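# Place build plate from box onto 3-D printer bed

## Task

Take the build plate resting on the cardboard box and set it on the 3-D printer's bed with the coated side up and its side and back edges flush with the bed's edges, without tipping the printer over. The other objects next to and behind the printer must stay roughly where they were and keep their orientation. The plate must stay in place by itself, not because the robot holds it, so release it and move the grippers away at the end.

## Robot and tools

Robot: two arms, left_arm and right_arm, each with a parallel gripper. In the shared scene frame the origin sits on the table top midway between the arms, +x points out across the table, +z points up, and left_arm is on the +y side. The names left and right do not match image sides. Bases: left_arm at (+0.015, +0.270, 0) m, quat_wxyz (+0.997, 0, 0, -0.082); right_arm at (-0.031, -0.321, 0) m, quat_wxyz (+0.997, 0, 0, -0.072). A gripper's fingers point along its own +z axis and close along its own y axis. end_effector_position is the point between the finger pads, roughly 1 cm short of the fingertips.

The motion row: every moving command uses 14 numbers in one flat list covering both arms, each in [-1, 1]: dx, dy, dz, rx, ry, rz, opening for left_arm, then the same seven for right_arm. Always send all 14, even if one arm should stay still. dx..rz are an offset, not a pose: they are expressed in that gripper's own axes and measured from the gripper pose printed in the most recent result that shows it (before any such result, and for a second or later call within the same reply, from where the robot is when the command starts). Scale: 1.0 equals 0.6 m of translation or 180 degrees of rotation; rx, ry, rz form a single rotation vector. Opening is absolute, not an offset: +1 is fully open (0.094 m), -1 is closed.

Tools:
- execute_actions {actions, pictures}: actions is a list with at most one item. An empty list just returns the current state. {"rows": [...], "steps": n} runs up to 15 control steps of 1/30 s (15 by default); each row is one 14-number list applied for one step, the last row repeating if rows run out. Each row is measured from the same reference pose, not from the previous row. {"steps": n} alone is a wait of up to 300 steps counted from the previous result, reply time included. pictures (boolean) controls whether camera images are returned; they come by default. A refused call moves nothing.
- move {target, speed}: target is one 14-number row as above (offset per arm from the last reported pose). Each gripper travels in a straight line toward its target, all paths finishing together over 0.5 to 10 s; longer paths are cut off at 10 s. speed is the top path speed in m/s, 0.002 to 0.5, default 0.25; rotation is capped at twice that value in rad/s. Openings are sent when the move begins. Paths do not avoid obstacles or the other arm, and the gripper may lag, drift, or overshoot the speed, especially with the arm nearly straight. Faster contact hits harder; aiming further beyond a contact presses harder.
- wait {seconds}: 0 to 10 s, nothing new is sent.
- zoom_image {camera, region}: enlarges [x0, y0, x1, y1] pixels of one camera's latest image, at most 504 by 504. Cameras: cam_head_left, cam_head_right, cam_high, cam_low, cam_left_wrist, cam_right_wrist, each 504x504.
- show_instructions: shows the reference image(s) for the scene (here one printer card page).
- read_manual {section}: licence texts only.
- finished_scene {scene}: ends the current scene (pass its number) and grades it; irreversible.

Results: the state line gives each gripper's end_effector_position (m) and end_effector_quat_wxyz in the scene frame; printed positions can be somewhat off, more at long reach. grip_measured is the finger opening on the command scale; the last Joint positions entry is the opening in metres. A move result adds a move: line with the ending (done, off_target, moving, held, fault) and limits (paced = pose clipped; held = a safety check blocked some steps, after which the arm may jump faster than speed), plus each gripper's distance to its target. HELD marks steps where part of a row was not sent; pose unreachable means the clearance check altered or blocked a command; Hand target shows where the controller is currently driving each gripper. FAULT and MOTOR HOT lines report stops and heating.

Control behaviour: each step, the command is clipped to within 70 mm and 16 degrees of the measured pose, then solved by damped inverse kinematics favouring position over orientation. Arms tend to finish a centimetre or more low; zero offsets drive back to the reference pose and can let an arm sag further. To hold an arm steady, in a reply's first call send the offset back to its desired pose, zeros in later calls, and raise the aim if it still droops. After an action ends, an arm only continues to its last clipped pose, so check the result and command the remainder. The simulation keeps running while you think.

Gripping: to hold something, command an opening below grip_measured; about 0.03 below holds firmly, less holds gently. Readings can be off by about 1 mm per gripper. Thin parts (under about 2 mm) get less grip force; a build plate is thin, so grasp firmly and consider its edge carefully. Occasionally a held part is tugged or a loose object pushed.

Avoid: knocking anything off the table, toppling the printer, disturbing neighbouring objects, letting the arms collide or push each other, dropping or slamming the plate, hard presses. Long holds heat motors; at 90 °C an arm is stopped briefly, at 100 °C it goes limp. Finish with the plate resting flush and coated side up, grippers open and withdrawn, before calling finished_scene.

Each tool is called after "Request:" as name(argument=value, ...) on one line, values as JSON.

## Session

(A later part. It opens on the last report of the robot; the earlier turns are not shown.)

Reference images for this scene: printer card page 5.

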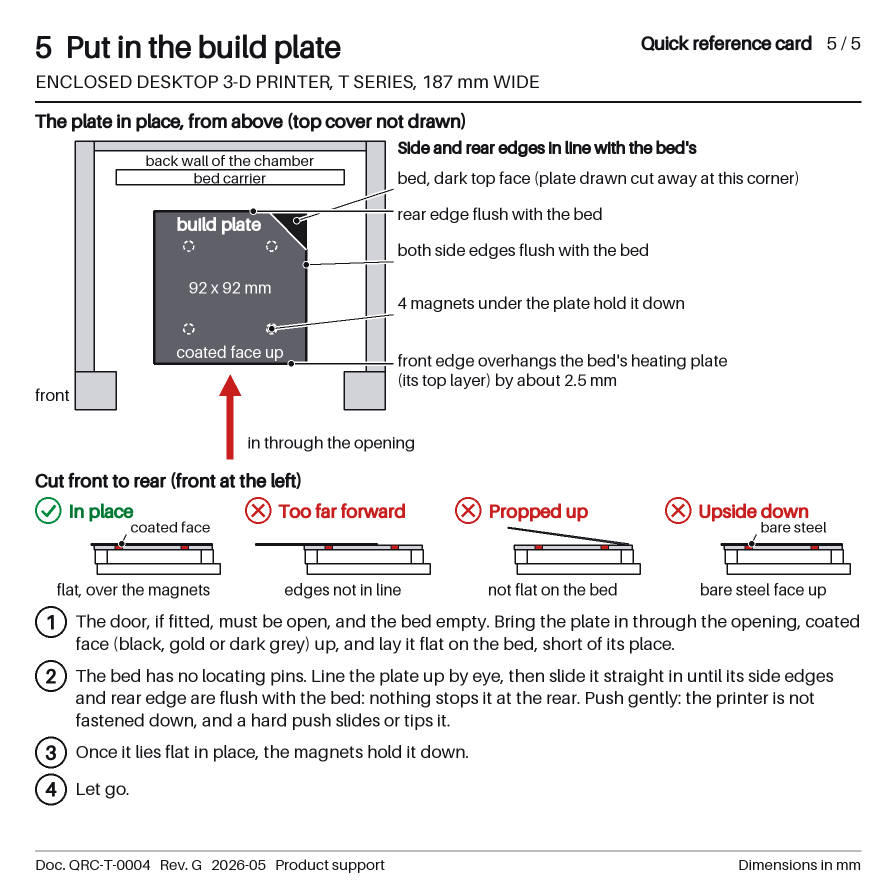

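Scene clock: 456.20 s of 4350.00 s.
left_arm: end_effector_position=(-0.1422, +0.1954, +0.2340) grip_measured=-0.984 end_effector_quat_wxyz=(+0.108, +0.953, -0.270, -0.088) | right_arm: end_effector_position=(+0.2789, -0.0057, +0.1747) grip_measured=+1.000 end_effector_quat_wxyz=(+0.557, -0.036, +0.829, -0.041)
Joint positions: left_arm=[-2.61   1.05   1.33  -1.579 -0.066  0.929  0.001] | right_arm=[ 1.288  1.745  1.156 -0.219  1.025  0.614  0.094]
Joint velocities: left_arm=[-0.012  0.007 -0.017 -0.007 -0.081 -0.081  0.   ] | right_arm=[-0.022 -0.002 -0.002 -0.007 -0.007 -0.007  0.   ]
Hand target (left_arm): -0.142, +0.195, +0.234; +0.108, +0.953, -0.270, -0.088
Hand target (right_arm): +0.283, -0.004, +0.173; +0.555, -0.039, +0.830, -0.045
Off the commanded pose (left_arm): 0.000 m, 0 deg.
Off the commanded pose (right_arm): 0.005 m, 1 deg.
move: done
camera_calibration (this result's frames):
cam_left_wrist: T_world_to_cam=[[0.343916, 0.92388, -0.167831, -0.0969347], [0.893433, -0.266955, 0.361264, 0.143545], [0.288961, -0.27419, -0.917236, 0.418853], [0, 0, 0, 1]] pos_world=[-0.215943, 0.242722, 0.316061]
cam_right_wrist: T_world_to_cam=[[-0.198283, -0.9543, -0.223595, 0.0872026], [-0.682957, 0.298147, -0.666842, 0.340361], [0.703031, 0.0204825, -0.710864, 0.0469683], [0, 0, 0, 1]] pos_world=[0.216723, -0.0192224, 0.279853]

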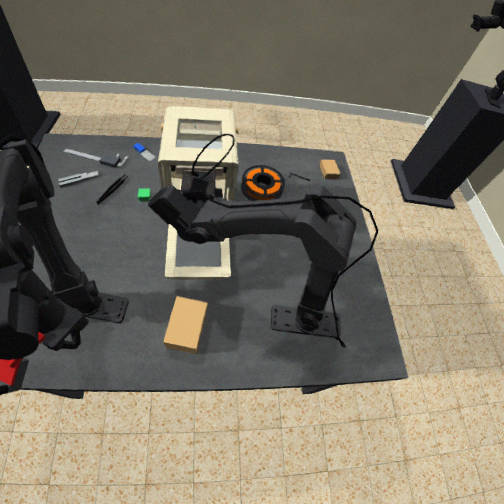

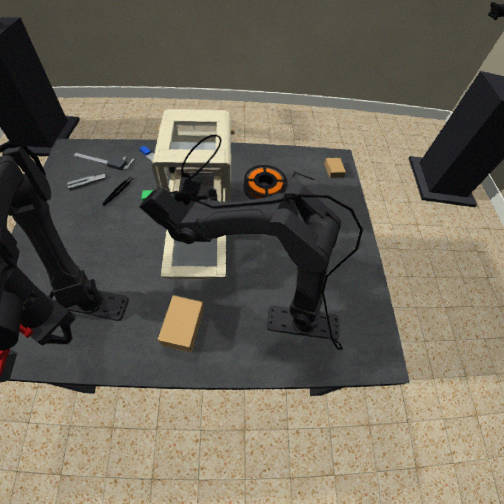

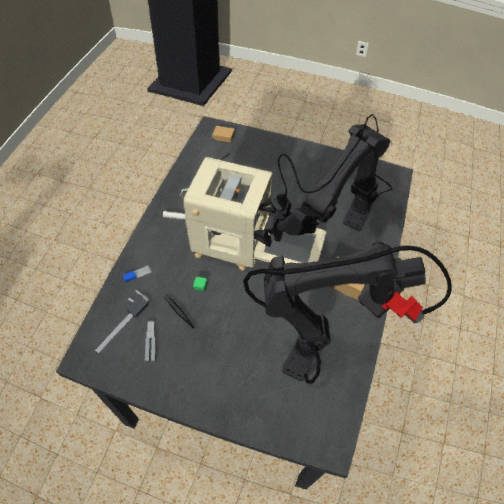

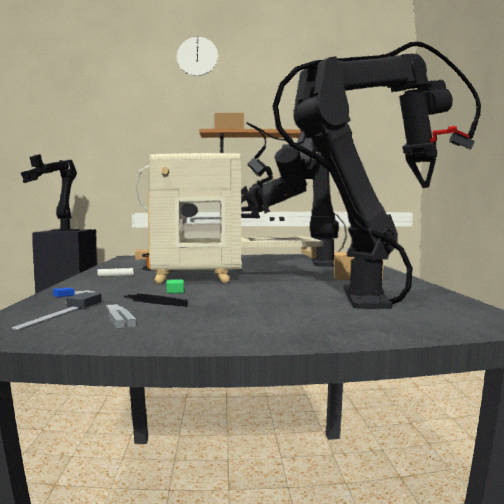

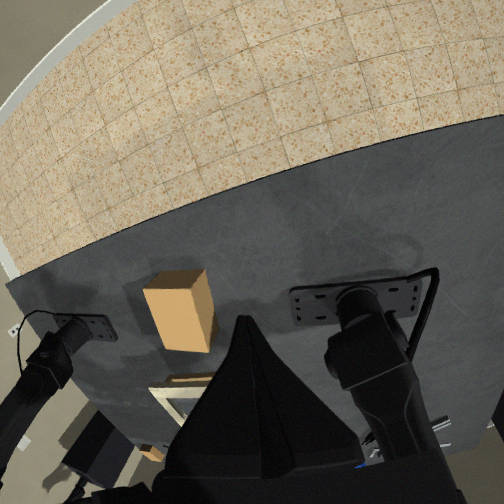

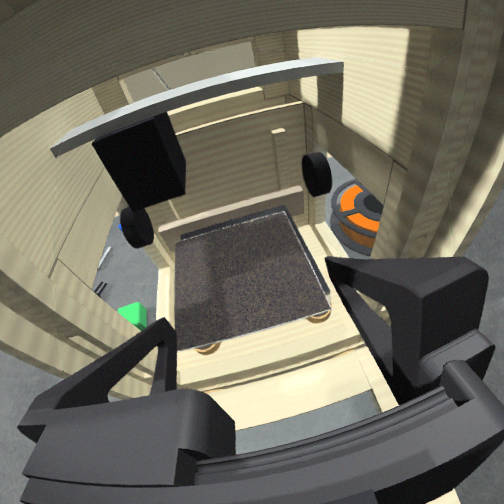

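Request:
move(target=[0,0,0,0,0,0,-1, -0.003,0.007,0.009,0,0,0,1.0], speed=0.01)

Request:
zoom_image(camera="cam_right_wrist", region=[60, 190, 360, 420])

Scene clock: 467.43 s of 4350.00 s.
left_arm: end_effector_position=(-0.1422, +0.1954, +0.2340) grip_measured=-0.984 end_effector_quat_wxyz=(+0.108, +0.953, -0.270, -0.088) | right_arm: end_effector_position=(+0.2792, -0.0036, +0.1697) grip_measured=+1.000 end_effector_quat_wxyz=(+0.555, -0.041, +0.830, -0.043)
Joint positions: left_arm=[-2.61   1.05   1.33  -1.579 -0.066  0.929  0.001] | right_arm=[ 1.288  1.758  1.156 -0.213  1.019  0.608  0.094]
Joint velocities: left_arm=[-0.007  0.002 -0.027 -0.007 -0.051 -0.007 -0.   ] | right_arm=[-0.012 -0.017 -0.012  0.051 -0.007 -0.022  0.   ]
Hand target (left_arm): -0.142, +0.195, +0.234; +0.108, +0.953, -0.270, -0.088
Hand target (right_arm): +0.284, -0.002, +0.174; +0.557, -0.035, +0.828, -0.041
Off the commanded pose (left_arm): 0.000 m, 0 deg.
Off the commanded pose (right_arm): 0.007 m, 1 deg.
After step 90, 7.23 s passed at rest.
move: done
camera_calibration (this result's frames):
cam_left_wrist: T_world_to_cam=[[0.343916, 0.92388, -0.167831, -0.0969347], [0.893433, -0.266955, 0.361264, 0.143545], [0.288961, -0.27419, -0.917236, 0.418853], [0, 0, 0, 1]] pos_world=[-0.215943, 0.242722, 0.316061]
cam_right_wrist: T_world_to_cam=[[-0.193724, -0.957596, -0.213264, 0.0851632], [-0.689098, 0.287546, -0.665177, 0.338051], [0.698294, 0.0180986, -0.715582, 0.0452122], [0, 0, 0, 1]] pos_world=[0.217877, -0.0164717, 0.275379]

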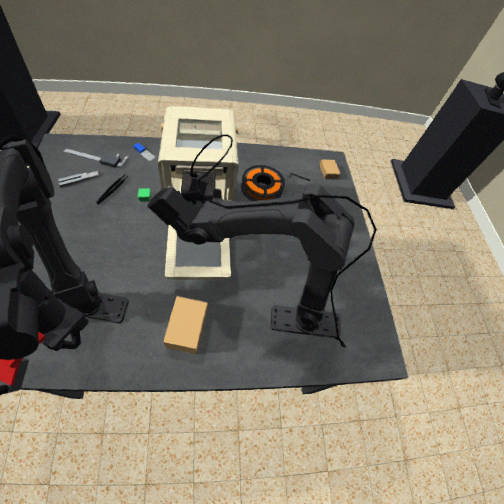

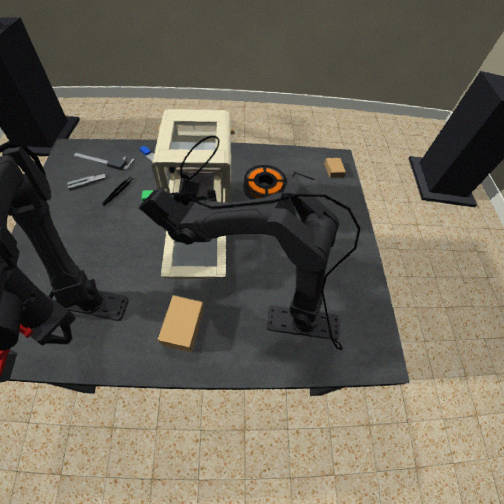

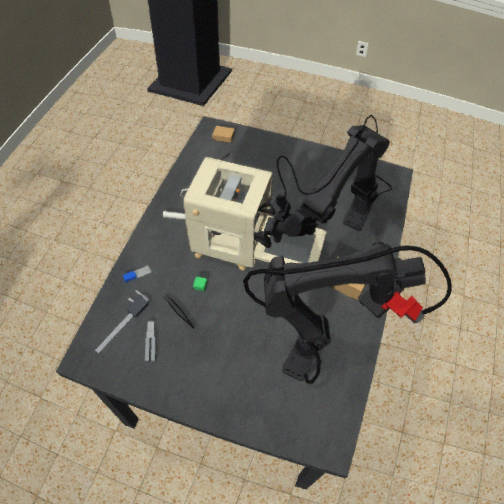

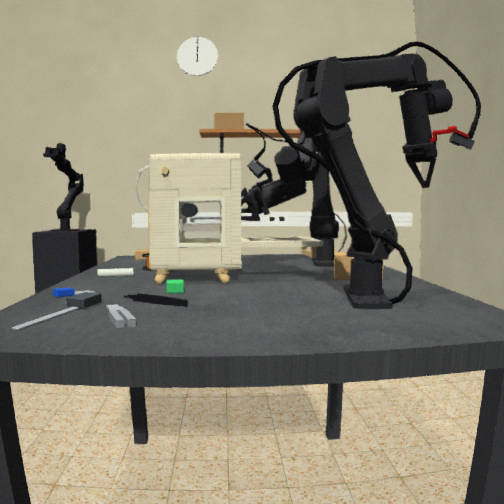

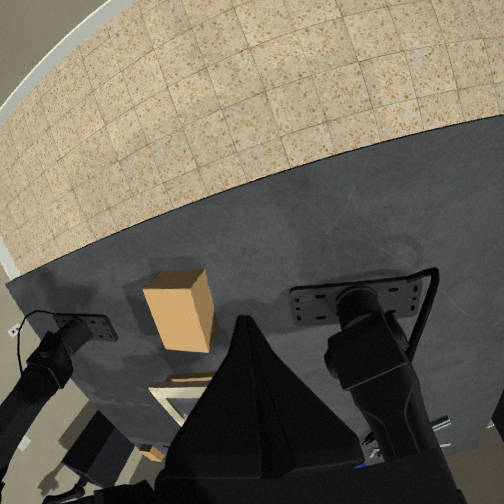

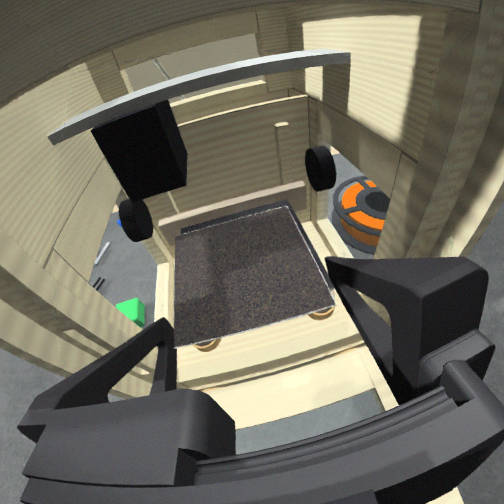

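Region (60, 190, 360, 420) of cam_right_wrist's 504x504 image, scaled by 1.680, with more detail than that image has; it fills the top 386 rows of this view, and the rest is white.

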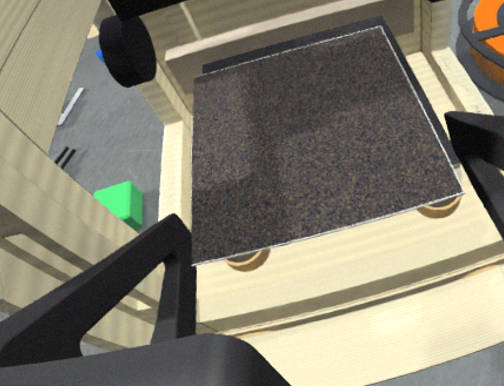

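Request:
move(target=[0,0,0,0,0,0,-1, -0.007,0.002,0.021,0,0,0,1.0], speed=0.01)

Request:
zoom_image(camera="cam_right_wrist", region=[60, 190, 360, 420])

Request:
zoom_image(camera="cam_low", region=[170, 140, 300, 250])

Scene clock: 472.50 s of 4350.00 s.
left_arm: end_effector_position=(-0.1422, +0.1954, +0.2340) grip_measured=-0.984 end_effector_quat_wxyz=(+0.108, +0.953, -0.270, -0.088) | right_arm: end_effector_position=(+0.2876, -0.0045, +0.1672) grip_measured=+1.000 end_effector_quat_wxyz=(+0.553, -0.044, +0.831, -0.046)
Joint positions: left_arm=[-2.61   1.05   1.33  -1.579 -0.066  0.929  0.001] | right_arm=[ 1.265  1.769  1.156 -0.181  1.002  0.572  0.094]
Joint velocities: left_arm=[-0.007  0.002 -0.007  0.007  0.007  0.022 -0.   ] | right_arm=[ 0.017 -0.002 -0.012 -0.007  0.007  0.022  0.   ]
Hand target (left_arm): -0.142, +0.195, +0.234; +0.108, +0.953, -0.270, -0.088
Hand target (right_arm): +0.292, -0.002, +0.169; +0.555, -0.041, +0.830, -0.043
Off the commanded pose (left_arm): 0.000 m, 0 deg.
Off the commanded pose (right_arm): 0.006 m, 1 deg.
After step 90, 0.50 s passed at rest.
move: done
camera_calibration (this result's frames):
cam_left_wrist: T_world_to_cam=[[0.343916, 0.92388, -0.167831, -0.0969347], [0.893433, -0.266955, 0.361264, 0.143545], [0.288961, -0.27419, -0.917236, 0.418853], [0, 0, 0, 1]] pos_world=[-0.215943, 0.242722, 0.316061]
cam_right_wrist: T_world_to_cam=[[-0.191874, -0.959805, -0.204837, 0.0834014], [-0.691858, 0.280315, -0.665399, 0.343256], [0.696072, 0.0140454, -0.717834, 0.0385973], [0, 0, 0, 1]] pos_world=[0.22662, -0.0167128, 0.273192]

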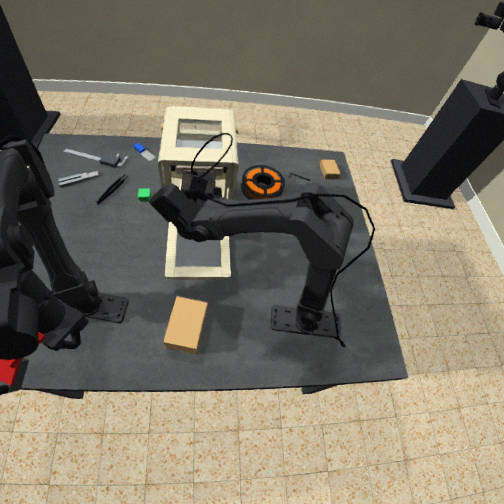

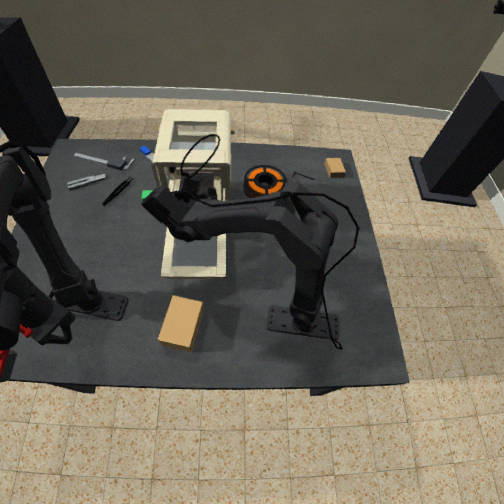

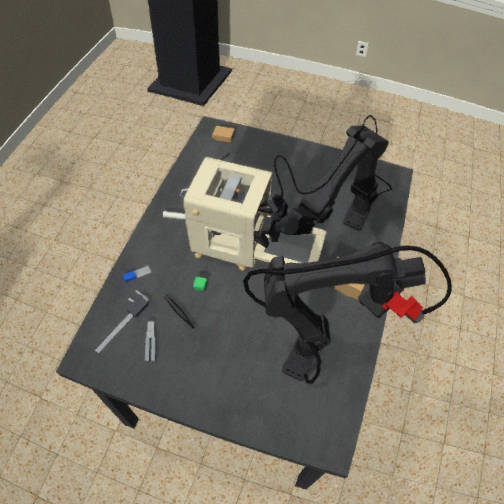

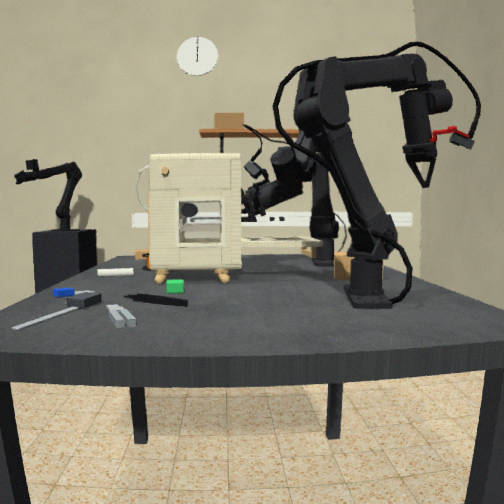

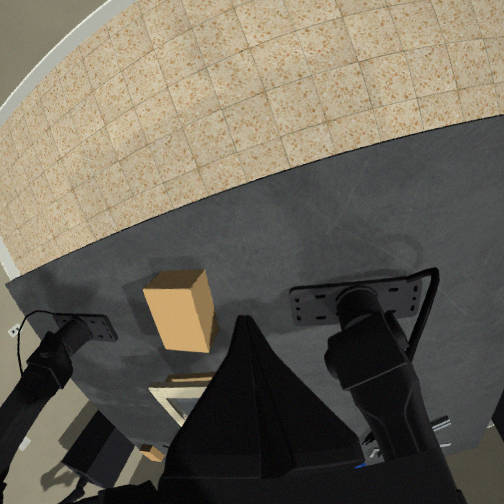

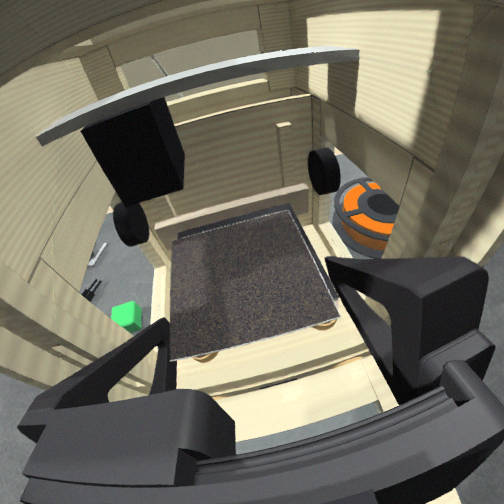

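Region (60, 190, 360, 420) of cam_right_wrist's 504x504 image, scaled by 1.680, with more detail than that image has; it fills the top 386 rows of this view, and the rest is white.

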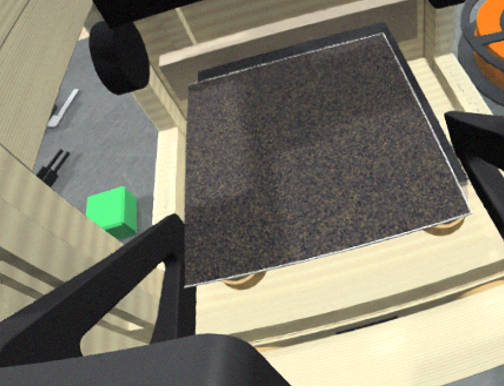

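Region (170, 140, 300, 250) of cam_low's 504x504 image, scaled by 3.877, with more detail than that image has; it fills the top 426 rows of this view, and the rest is white.

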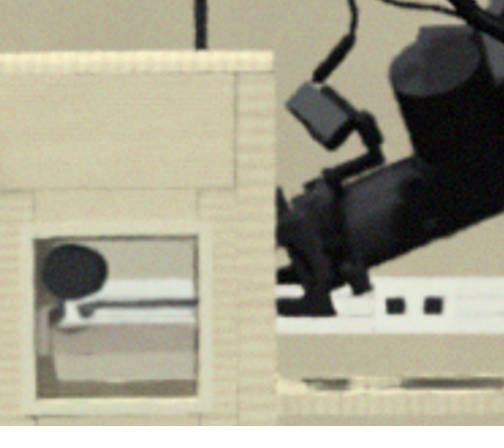

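Request:
execute_actions(actions=[{"rows":[[0,0,0,0,0,0,-1,-0.002,0,0,0,0,0,0.96],[0,0,0,0,0,0,-1,-0.002,0,0,0,0,0,0.94],[0,0,0,0,0,0,-1,-0.002,0,0,0,0,0,0.92],[0,0,0,0,0,0,-1,-0.002,0,0,0,0,0,0.90],[0,0,0,0,0,0,-1,-0.002,0,0,0,0,0,0.88],[0,0,0,0,0,0,-1,-0.002,0,0,0,0,0,0.86],[0,0,0,0,0,0,-1,-0.002,0,0,0,0,0,0.84],[0,0,0,0,0,0,-1,-0.002,0,0,0,0,0,0.82],[0,0,0,0,0,0,-1,-0.002,0,0,0,0,0,0.8]],"steps":15}])

Request:
zoom_image(camera="cam_right_wrist", region=[130, 190, 360, 380])

Scene clock: 477.13 s of 4350.00 s.
left_arm: end_effector_position=(-0.1422, +0.1954, +0.2340) grip_measured=-0.984 end_effector_quat_wxyz=(+0.108, +0.953, -0.270, -0.088) | right_arm: end_effector_position=(+0.2875, -0.0039, +0.1668) grip_measured=+0.802 end_effector_quat_wxyz=(+0.552, -0.045, +0.831, -0.044)
Joint positions: left_arm=[-2.61   1.05   1.33  -1.579 -0.066  0.929  0.001] | right_arm=[ 1.265  1.769  1.156 -0.18   0.998  0.572  0.085]
Joint velocities: left_arm=[ 0.002  0.002  0.007 -0.007  0.095 -0.066  0.   ] | right_arm=[-0.007  0.017 -0.012  0.007  0.051 -0.037  0.   ]
Hand target (left_arm): -0.142, +0.195, +0.234; +0.108, +0.953, -0.270, -0.088
Hand target (right_arm): +0.288, -0.004, +0.168; +0.553, -0.044, +0.831, -0.045
Off the commanded pose (left_arm): 0.000 m, 0 deg.
Off the commanded pose (right_arm): 0.002 m, 0 deg.
Steps of this call (steps 1 to 90: nothing new was sent; then 1.13 s passed at rest; steps 91 to 105: all 15 steps of this action). Readings (end_effector_position):
91: left_arm (-0.1422, +0.1954, +0.2340) | right_arm (+0.2877, -0.0045, +0.1673)
92: left_arm (-0.1422, +0.1954, +0.2340) | right_arm (+0.2876, -0.0044, +0.1672)
94: left_arm (-0.1422, +0.1954, +0.2340) | right_arm (+0.2876, -0.0041, +0.1670)
98: left_arm (-0.1422, +0.1954, +0.2340) | right_arm (+0.2875, -0.0040, +0.1669)
105: the state above
camera_calibration (this result's frames):
cam_left_wrist: T_world_to_cam=[[0.343916, 0.92388, -0.167831, -0.0969347], [0.893433, -0.266955, 0.361264, 0.143545], [0.288961, -0.27419, -0.917236, 0.418853], [0, 0, 0, 1]] pos_world=[-0.215943, 0.242722, 0.316061]
cam_right_wrist: T_world_to_cam=[[-0.189426, -0.960129, -0.205595, 0.0833008], [-0.694407, 0.279031, -0.663281, 0.343084], [0.694203, 0.017124, -0.719576, 0.0392444], [0, 0, 0, 1]] pos_world=[0.226776, -0.0164237, 0.272927]

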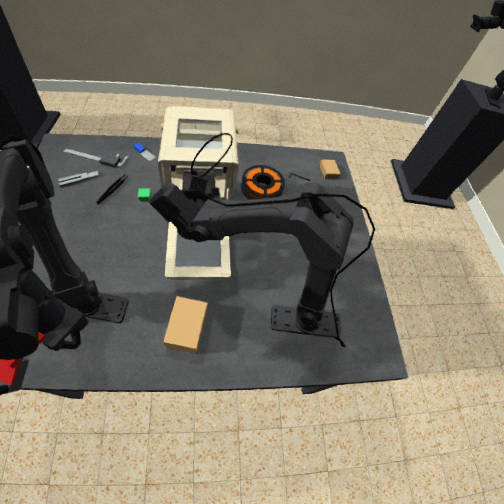

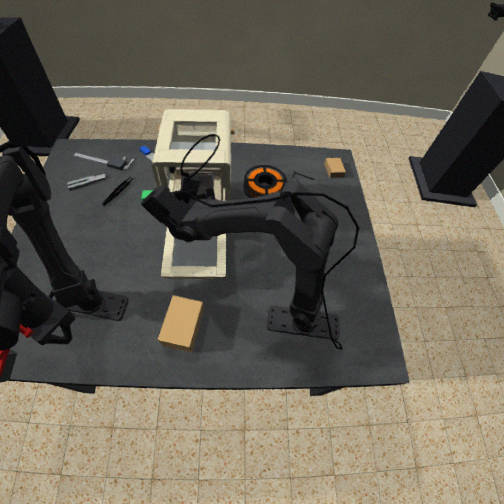

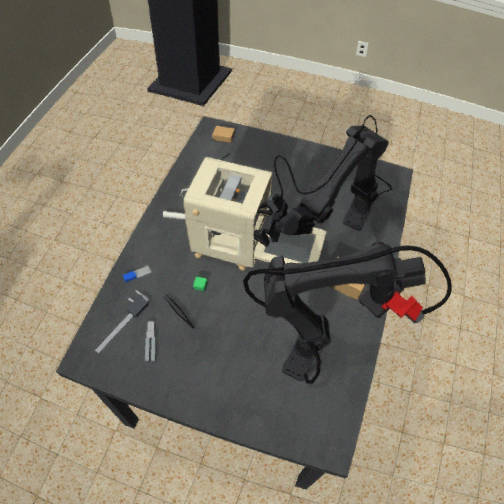

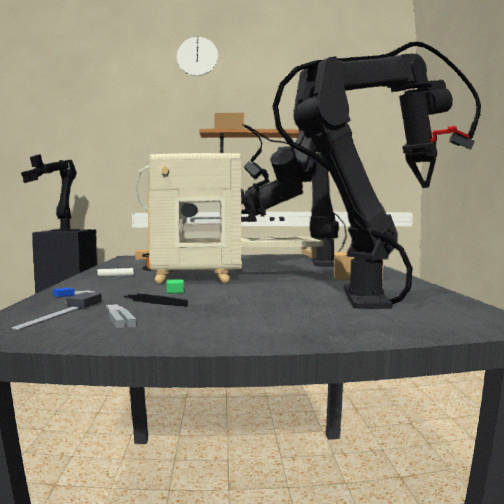

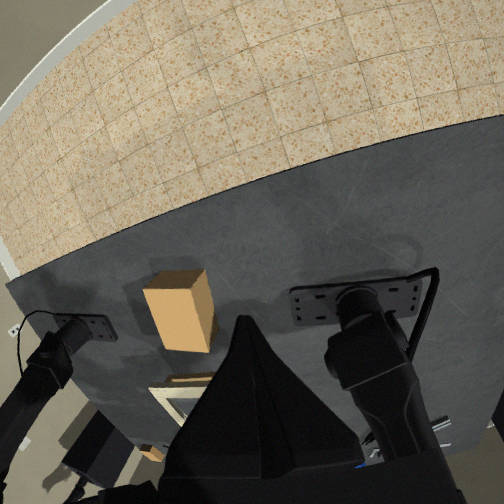

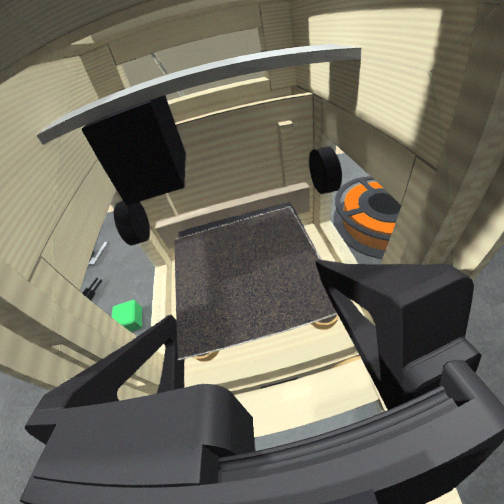

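Region (130, 190, 360, 380) of cam_right_wrist's 504x504 image, scaled by 2.191, with more detail than that image has; it fills the top 416 rows of this view, and the rest is white.

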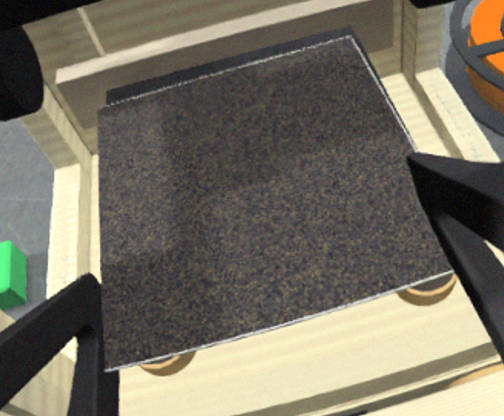

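Request:
execute_actions(actions=[{"rows":[[0,0,0,0,0,0,-1,-0.002,0,0,0,0,0,0.79],[0,0,0,0,0,0,-1,-0.002,0,0,0,0,0,0.78],[0,0,0,0,0,0,-1,-0.002,0,0,0,0,0,0.77],[0,0,0,0,0,0,-1,-0.002,0,0,0,0,0,0.76]],"steps":12}], pictures=false)

Request:
move(target=[0,0,0,0,0,0,-1, 0.018,0.0,-0.05,0,0,0,1.0], speed=0.03)

Request:
zoom_image(camera="cam_right_wrist", region=[140, 160, 350, 340])

Scene clock: 482.97 s of 4350.00 s.
left_arm: end_effector_position=(-0.1422, +0.1954, +0.2340) grip_measured=-0.984 end_effector_quat_wxyz=(+0.108, +0.953, -0.270, -0.088) | right_arm: end_effector_position=(+0.2873, -0.0032, +0.1663) grip_measured=+0.762 end_effector_quat_wxyz=(+0.551, -0.046, +0.832, -0.042)
Joint positions: left_arm=[-2.61   1.05   1.33  -1.579 -0.066  0.929  0.001] | right_arm=[ 1.265  1.769  1.156 -0.18   0.993  0.572  0.083]
Joint velocities: left_arm=[-0.012  0.007  0.002  0.022 -0.051  0.022 -0.001] | right_arm=[-0.002  0.012 -0.002  0.037  0.007 -0.051  0.001]
Hand target (left_arm): -0.142, +0.195, +0.234; +0.108, +0.953, -0.270, -0.088
Hand target (right_arm): +0.288, -0.004, +0.168; +0.552, -0.045, +0.831, -0.044
Off the commanded pose (left_arm): 0.000 m, 0 deg.
Off the commanded pose (right_arm): 0.002 m, 0 deg.
Steps of this call (steps 1 to 90: nothing new was sent; then 2.43 s passed at rest; steps 91 to 102: all 12 steps of this action). Readings (end_effector_position):
91: left_arm (-0.1422, +0.1954, +0.2340) | right_arm (+0.2874, -0.0038, +0.1667)
92: left_arm (-0.1422, +0.1954, +0.2340) | right_arm (+0.2874, -0.0037, +0.1666)
94: left_arm (-0.1422, +0.1954, +0.2340) | right_arm (+0.2873, -0.0033, +0.1664)
98: left_arm (-0.1422, +0.1954, +0.2340) | right_arm (+0.2873, -0.0032, +0.1663)
102: the state above

Scene clock: 484.60 s of 4350.00 s.
left_arm: end_effector_position=(-0.1422, +0.1954, +0.2340) grip_measured=-0.984 end_effector_quat_wxyz=(+0.108, +0.953, -0.270, -0.088) | right_arm: end_effector_position=(+0.2598, +0.0045, +0.1667) grip_measured=+1.000 end_effector_quat_wxyz=(+0.549, -0.044, +0.834, -0.029)
Joint positions: left_arm=[-2.61   1.05   1.33  -1.579 -0.066  0.929  0.001] | right_arm=[ 1.34   1.751  1.156 -0.271  1.025  0.682  0.094]
Joint velocities: left_arm=[-0.002 -0.002  0.007 -0.037 -0.081 -0.051  0.002] | right_arm=[-0.017  0.007 -0.017  0.037  0.007  0.037  0.   ]
Hand target (left_arm): -0.142, +0.195, +0.234; +0.108, +0.953, -0.270, -0.088
Hand target (right_arm): +0.256, -0.004, +0.168; +0.551, -0.046, +0.832, -0.042
Off the commanded pose (left_arm): 0.000 m, 0 deg.
Off the commanded pose (right_arm): 0.010 m, 2 deg.
move: done
camera_calibration (this result's frames):
cam_left_wrist: T_world_to_cam=[[0.343916, 0.92388, -0.167831, -0.0969347], [0.893433, -0.266955, 0.361264, 0.143545], [0.288961, -0.27419, -0.917236, 0.418853], [0, 0, 0, 1]] pos_world=[-0.215943, 0.242722, 0.316061]
cam_right_wrist: T_world_to_cam=[[-0.178052, -0.957053, -0.228795, 0.0870352], [-0.705008, 0.286277, -0.648852, 0.321757], [0.686485, 0.0457723, -0.725702, 0.0611952], [0, 0, 0, 1]] pos_world=[0.200329, -0.0116155, 0.273096]

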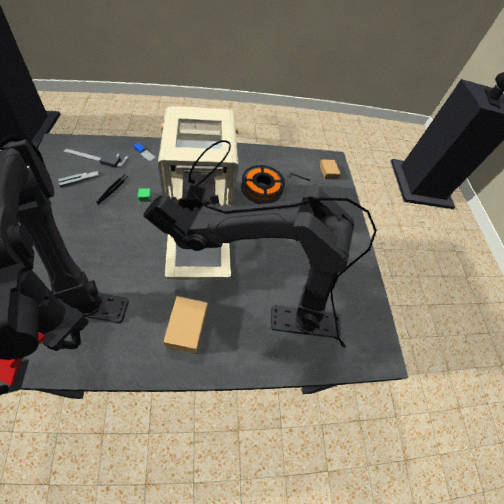

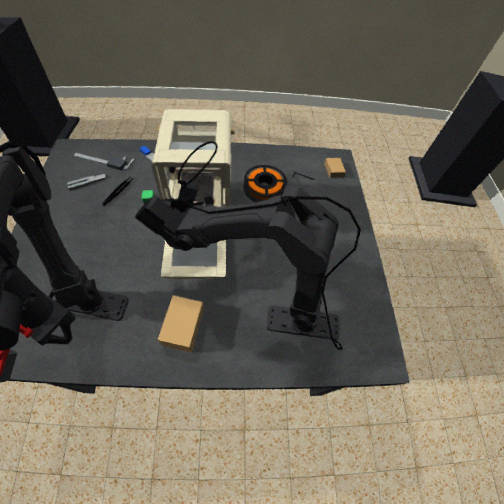

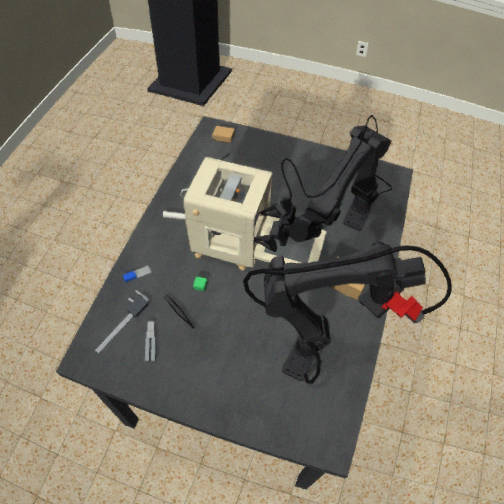

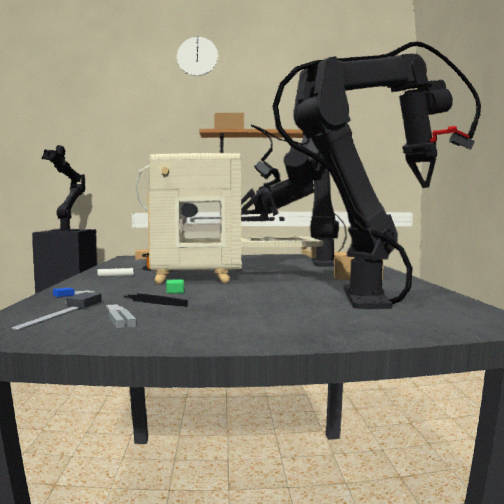

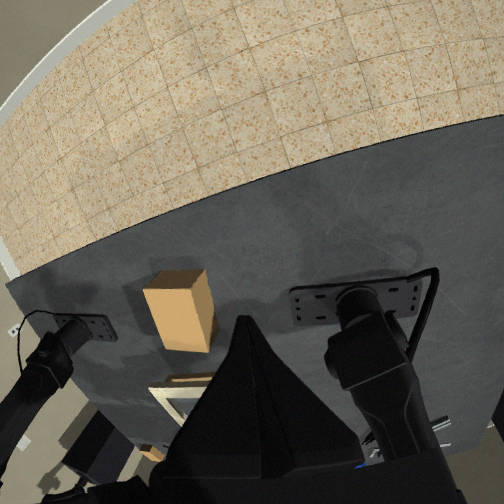

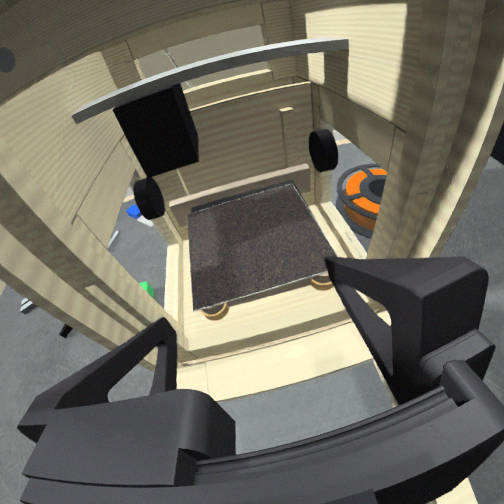

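Region (140, 160, 350, 340) of cam_right_wrist's 504x504 image, scaled by 2.400, with more detail than that image has; it fills the top 432 rows of this view, and the rest is white.

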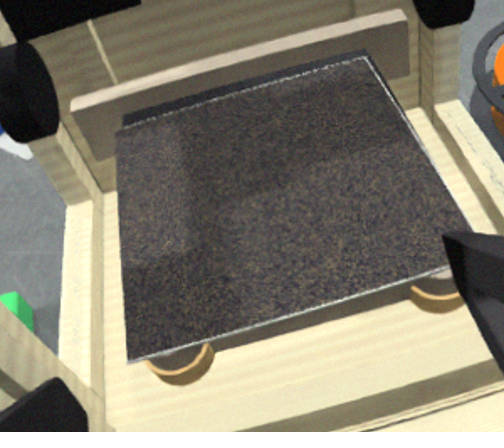

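Request:
move(target=[0,0,0,0,0,0,-1, 0.017,-0.032,-0.008,0.008,0,0.036,0.4], speed=0.04)

Scene clock: 490.43 s of 4350.00 s.
left_arm: end_effector_position=(-0.1422, +0.1954, +0.2340) grip_measured=-0.984 end_effector_quat_wxyz=(+0.108, +0.953, -0.270, -0.088) | right_arm: end_effector_position=(+0.2543, -0.0094, +0.1574) grip_measured=+0.402 end_effector_quat_wxyz=(+0.545, +0.006, +0.839, -0.004)
Joint positions: left_arm=[-2.61   1.05   1.33  -1.579 -0.066  0.929  0.001] | right_arm=[ 1.34   1.721  1.095 -0.274  1.025  0.822  0.066]
Joint velocities: left_arm=[-0.002 -0.007 -0.017 -0.051 -0.007 -0.051  0.001] | right_arm=[ 0.002 -0.007 -0.002 -0.066  0.022  0.022  0.001]
Hand target (left_arm): -0.142, +0.195, +0.234; +0.108, +0.953, -0.270, -0.088
Hand target (right_arm): +0.252, -0.016, +0.162; +0.550, +0.010, +0.835, -0.008
Off the commanded pose (left_arm): 0.000 m, 0 deg.
Off the commanded pose (right_arm): 0.008 m, 1 deg.
After step 90, 1.10 s passed at rest.
move: done
camera_calibration (this result's frames):
cam_left_wrist: T_world_to_cam=[[0.343916, 0.92388, -0.167831, -0.0969347], [0.893433, -0.266955, 0.361264, 0.143545], [0.288961, -0.27419, -0.917236, 0.418853], [0, 0, 0, 1]] pos_world=[-0.215943, 0.242722, 0.316061]
cam_right_wrist: T_world_to_cam=[[-0.234343, -0.91887, -0.31743, 0.0991505], [-0.692763, 0.386918, -0.608583, 0.307344], [0.682028, 0.0772866, -0.727231, 0.0604363], [0, 0, 0, 1]] pos_world=[0.194933, -0.0324815, 0.262469]

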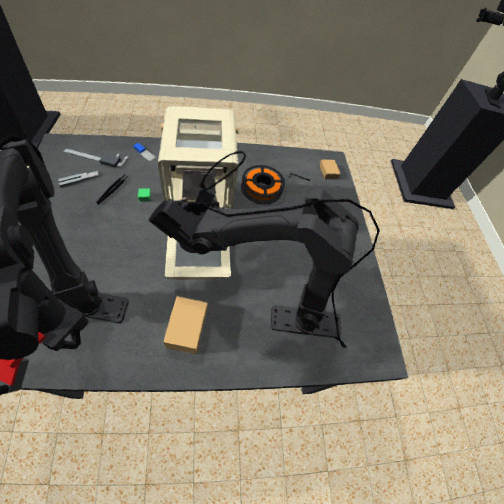

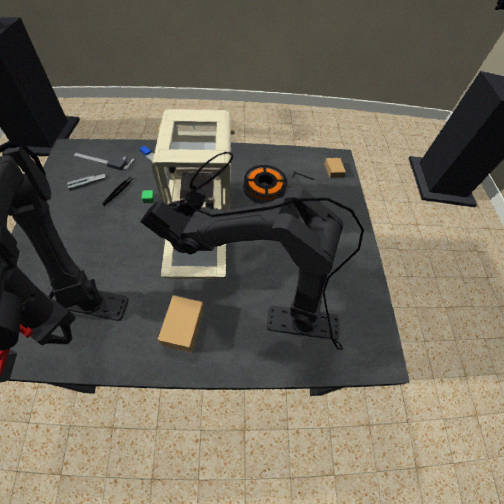

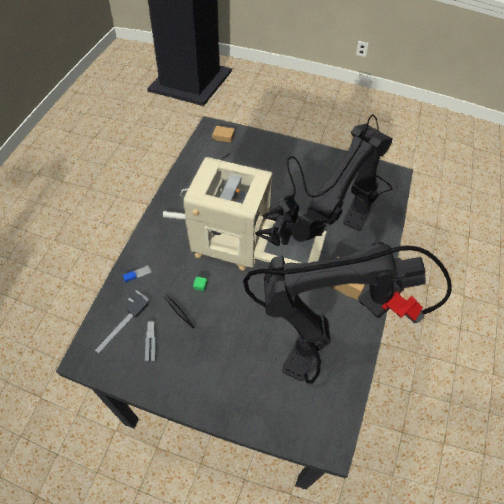

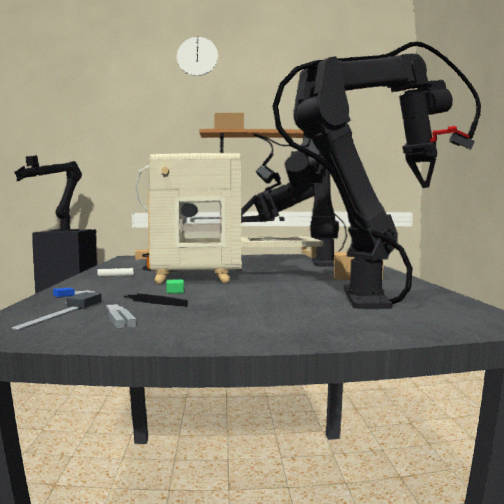

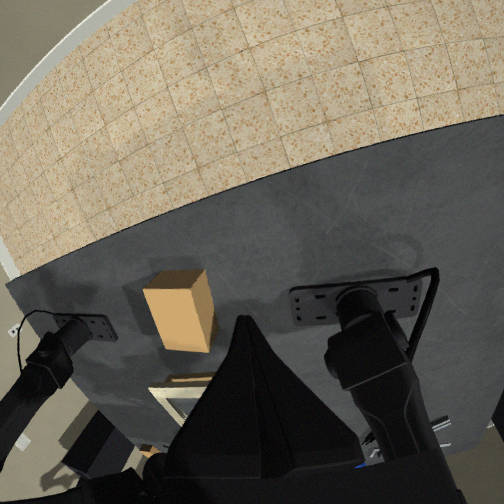

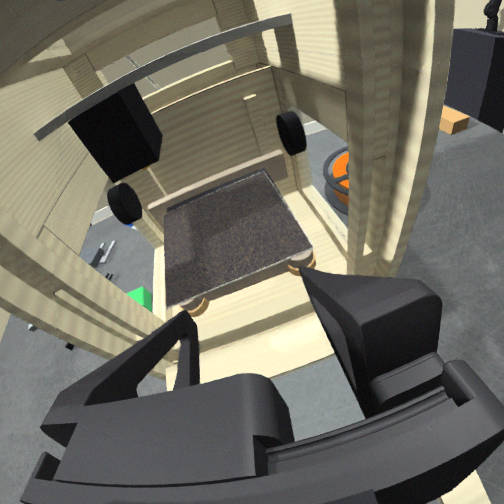

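Request:
move(target=[0,0,0,0,0,0,-1, -0.008,-0.010,0.022,0,0,0,0.0], speed=0.01)

Request:
zoom_image(camera="cam_right_wrist", region=[130, 150, 340, 340])

Scene clock: 495.23 s of 4350.00 s.
left_arm: end_effector_position=(-0.1422, +0.1954, +0.2340) grip_measured=-0.984 end_effector_quat_wxyz=(+0.108, +0.953, -0.270, -0.088) | right_arm: end_effector_position=(+0.2670, -0.0090, +0.1606) grip_measured=+0.002 end_effector_quat_wxyz=(+0.546, +0.007, +0.838, +0.003)
Joint positions: left_arm=[-2.61   1.05   1.33  -1.579 -0.066  0.929  0.001] | right_arm=[ 1.304  1.721  1.095 -0.212  0.996  0.765  0.047]
Joint velocities: left_arm=[-0.002 -0.007 -0.007 -0.051  0.022  0.022 -0.001] | right_arm=[-0.002 -0.012 -0.002 -0.081  0.022 -0.007 -0.   ]
Hand target (left_arm): -0.142, +0.195, +0.234; +0.108, +0.953, -0.270, -0.088
Hand target (right_arm): +0.268, -0.016, +0.157; +0.545, +0.006, +0.838, -0.004
Off the commanded pose (left_arm): 0.000 m, 0 deg.
Off the commanded pose (right_arm): 0.008 m, 1 deg.
After step 90, 0.07 s passed at rest.
move: done
camera_calibration (this result's frames):
cam_left_wrist: T_world_to_cam=[[0.343916, 0.92388, -0.167831, -0.0969347], [0.893433, -0.266955, 0.361264, 0.143545], [0.288961, -0.27419, -0.917236, 0.418853], [0, 0, 0, 1]] pos_world=[-0.215943, 0.242722, 0.316061]
cam_right_wrist: T_world_to_cam=[[-0.227827, -0.915734, -0.330948, 0.104068], [-0.693537, 0.391182, -0.604965, 0.317586], [0.683448, 0.0916976, -0.724217, 0.053349], [0, 0, 0, 1]] pos_world=[0.207506, -0.0338276, 0.265206]

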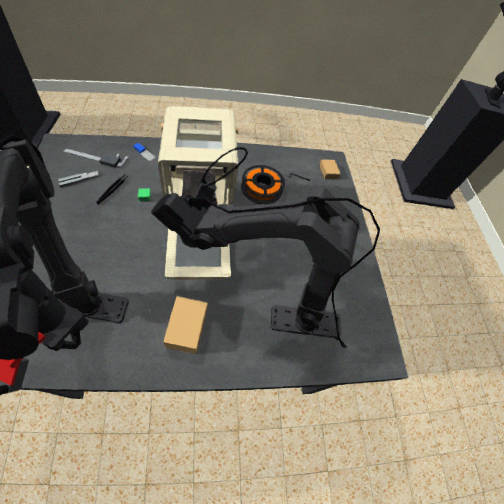

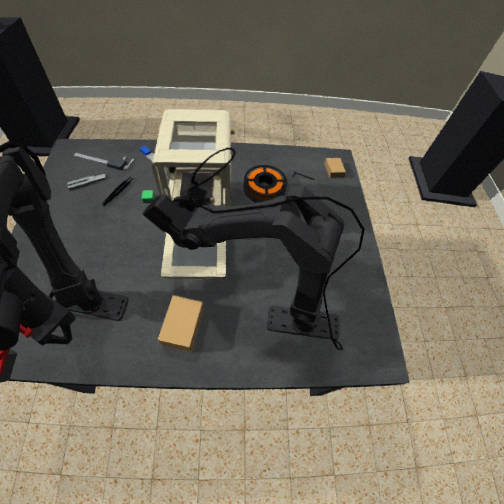

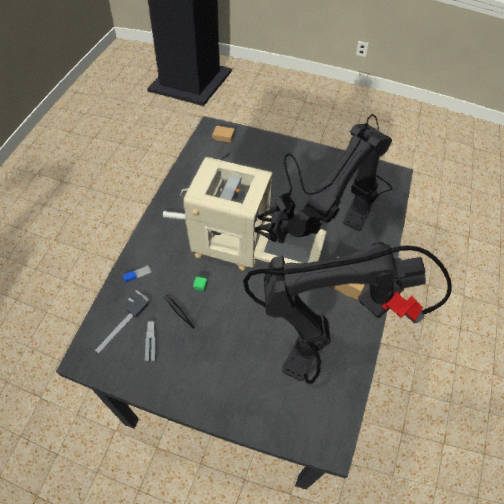

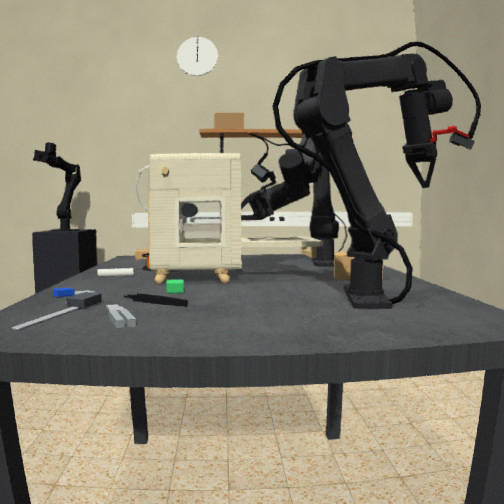

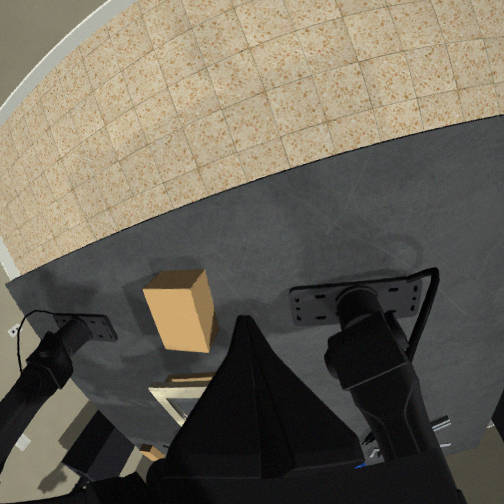

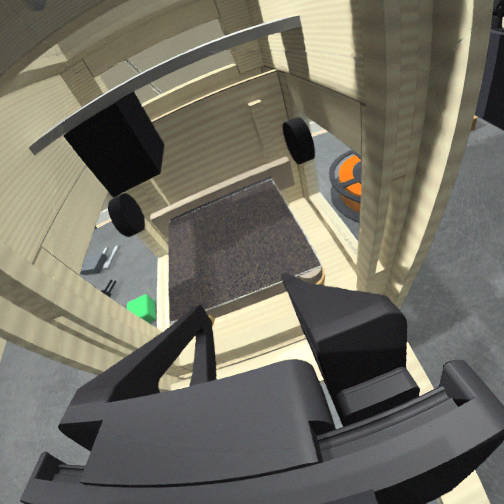

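Region (130, 150, 340, 340) of cam_right_wrist's 504x504 image, scaled by 2.400, with more detail than that image has; it fills the top 456 rows of this view, and the rest is white.

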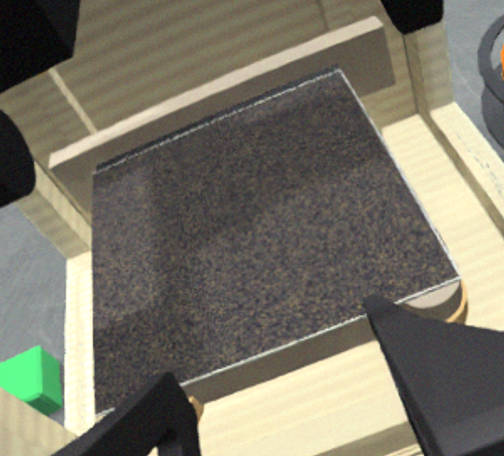

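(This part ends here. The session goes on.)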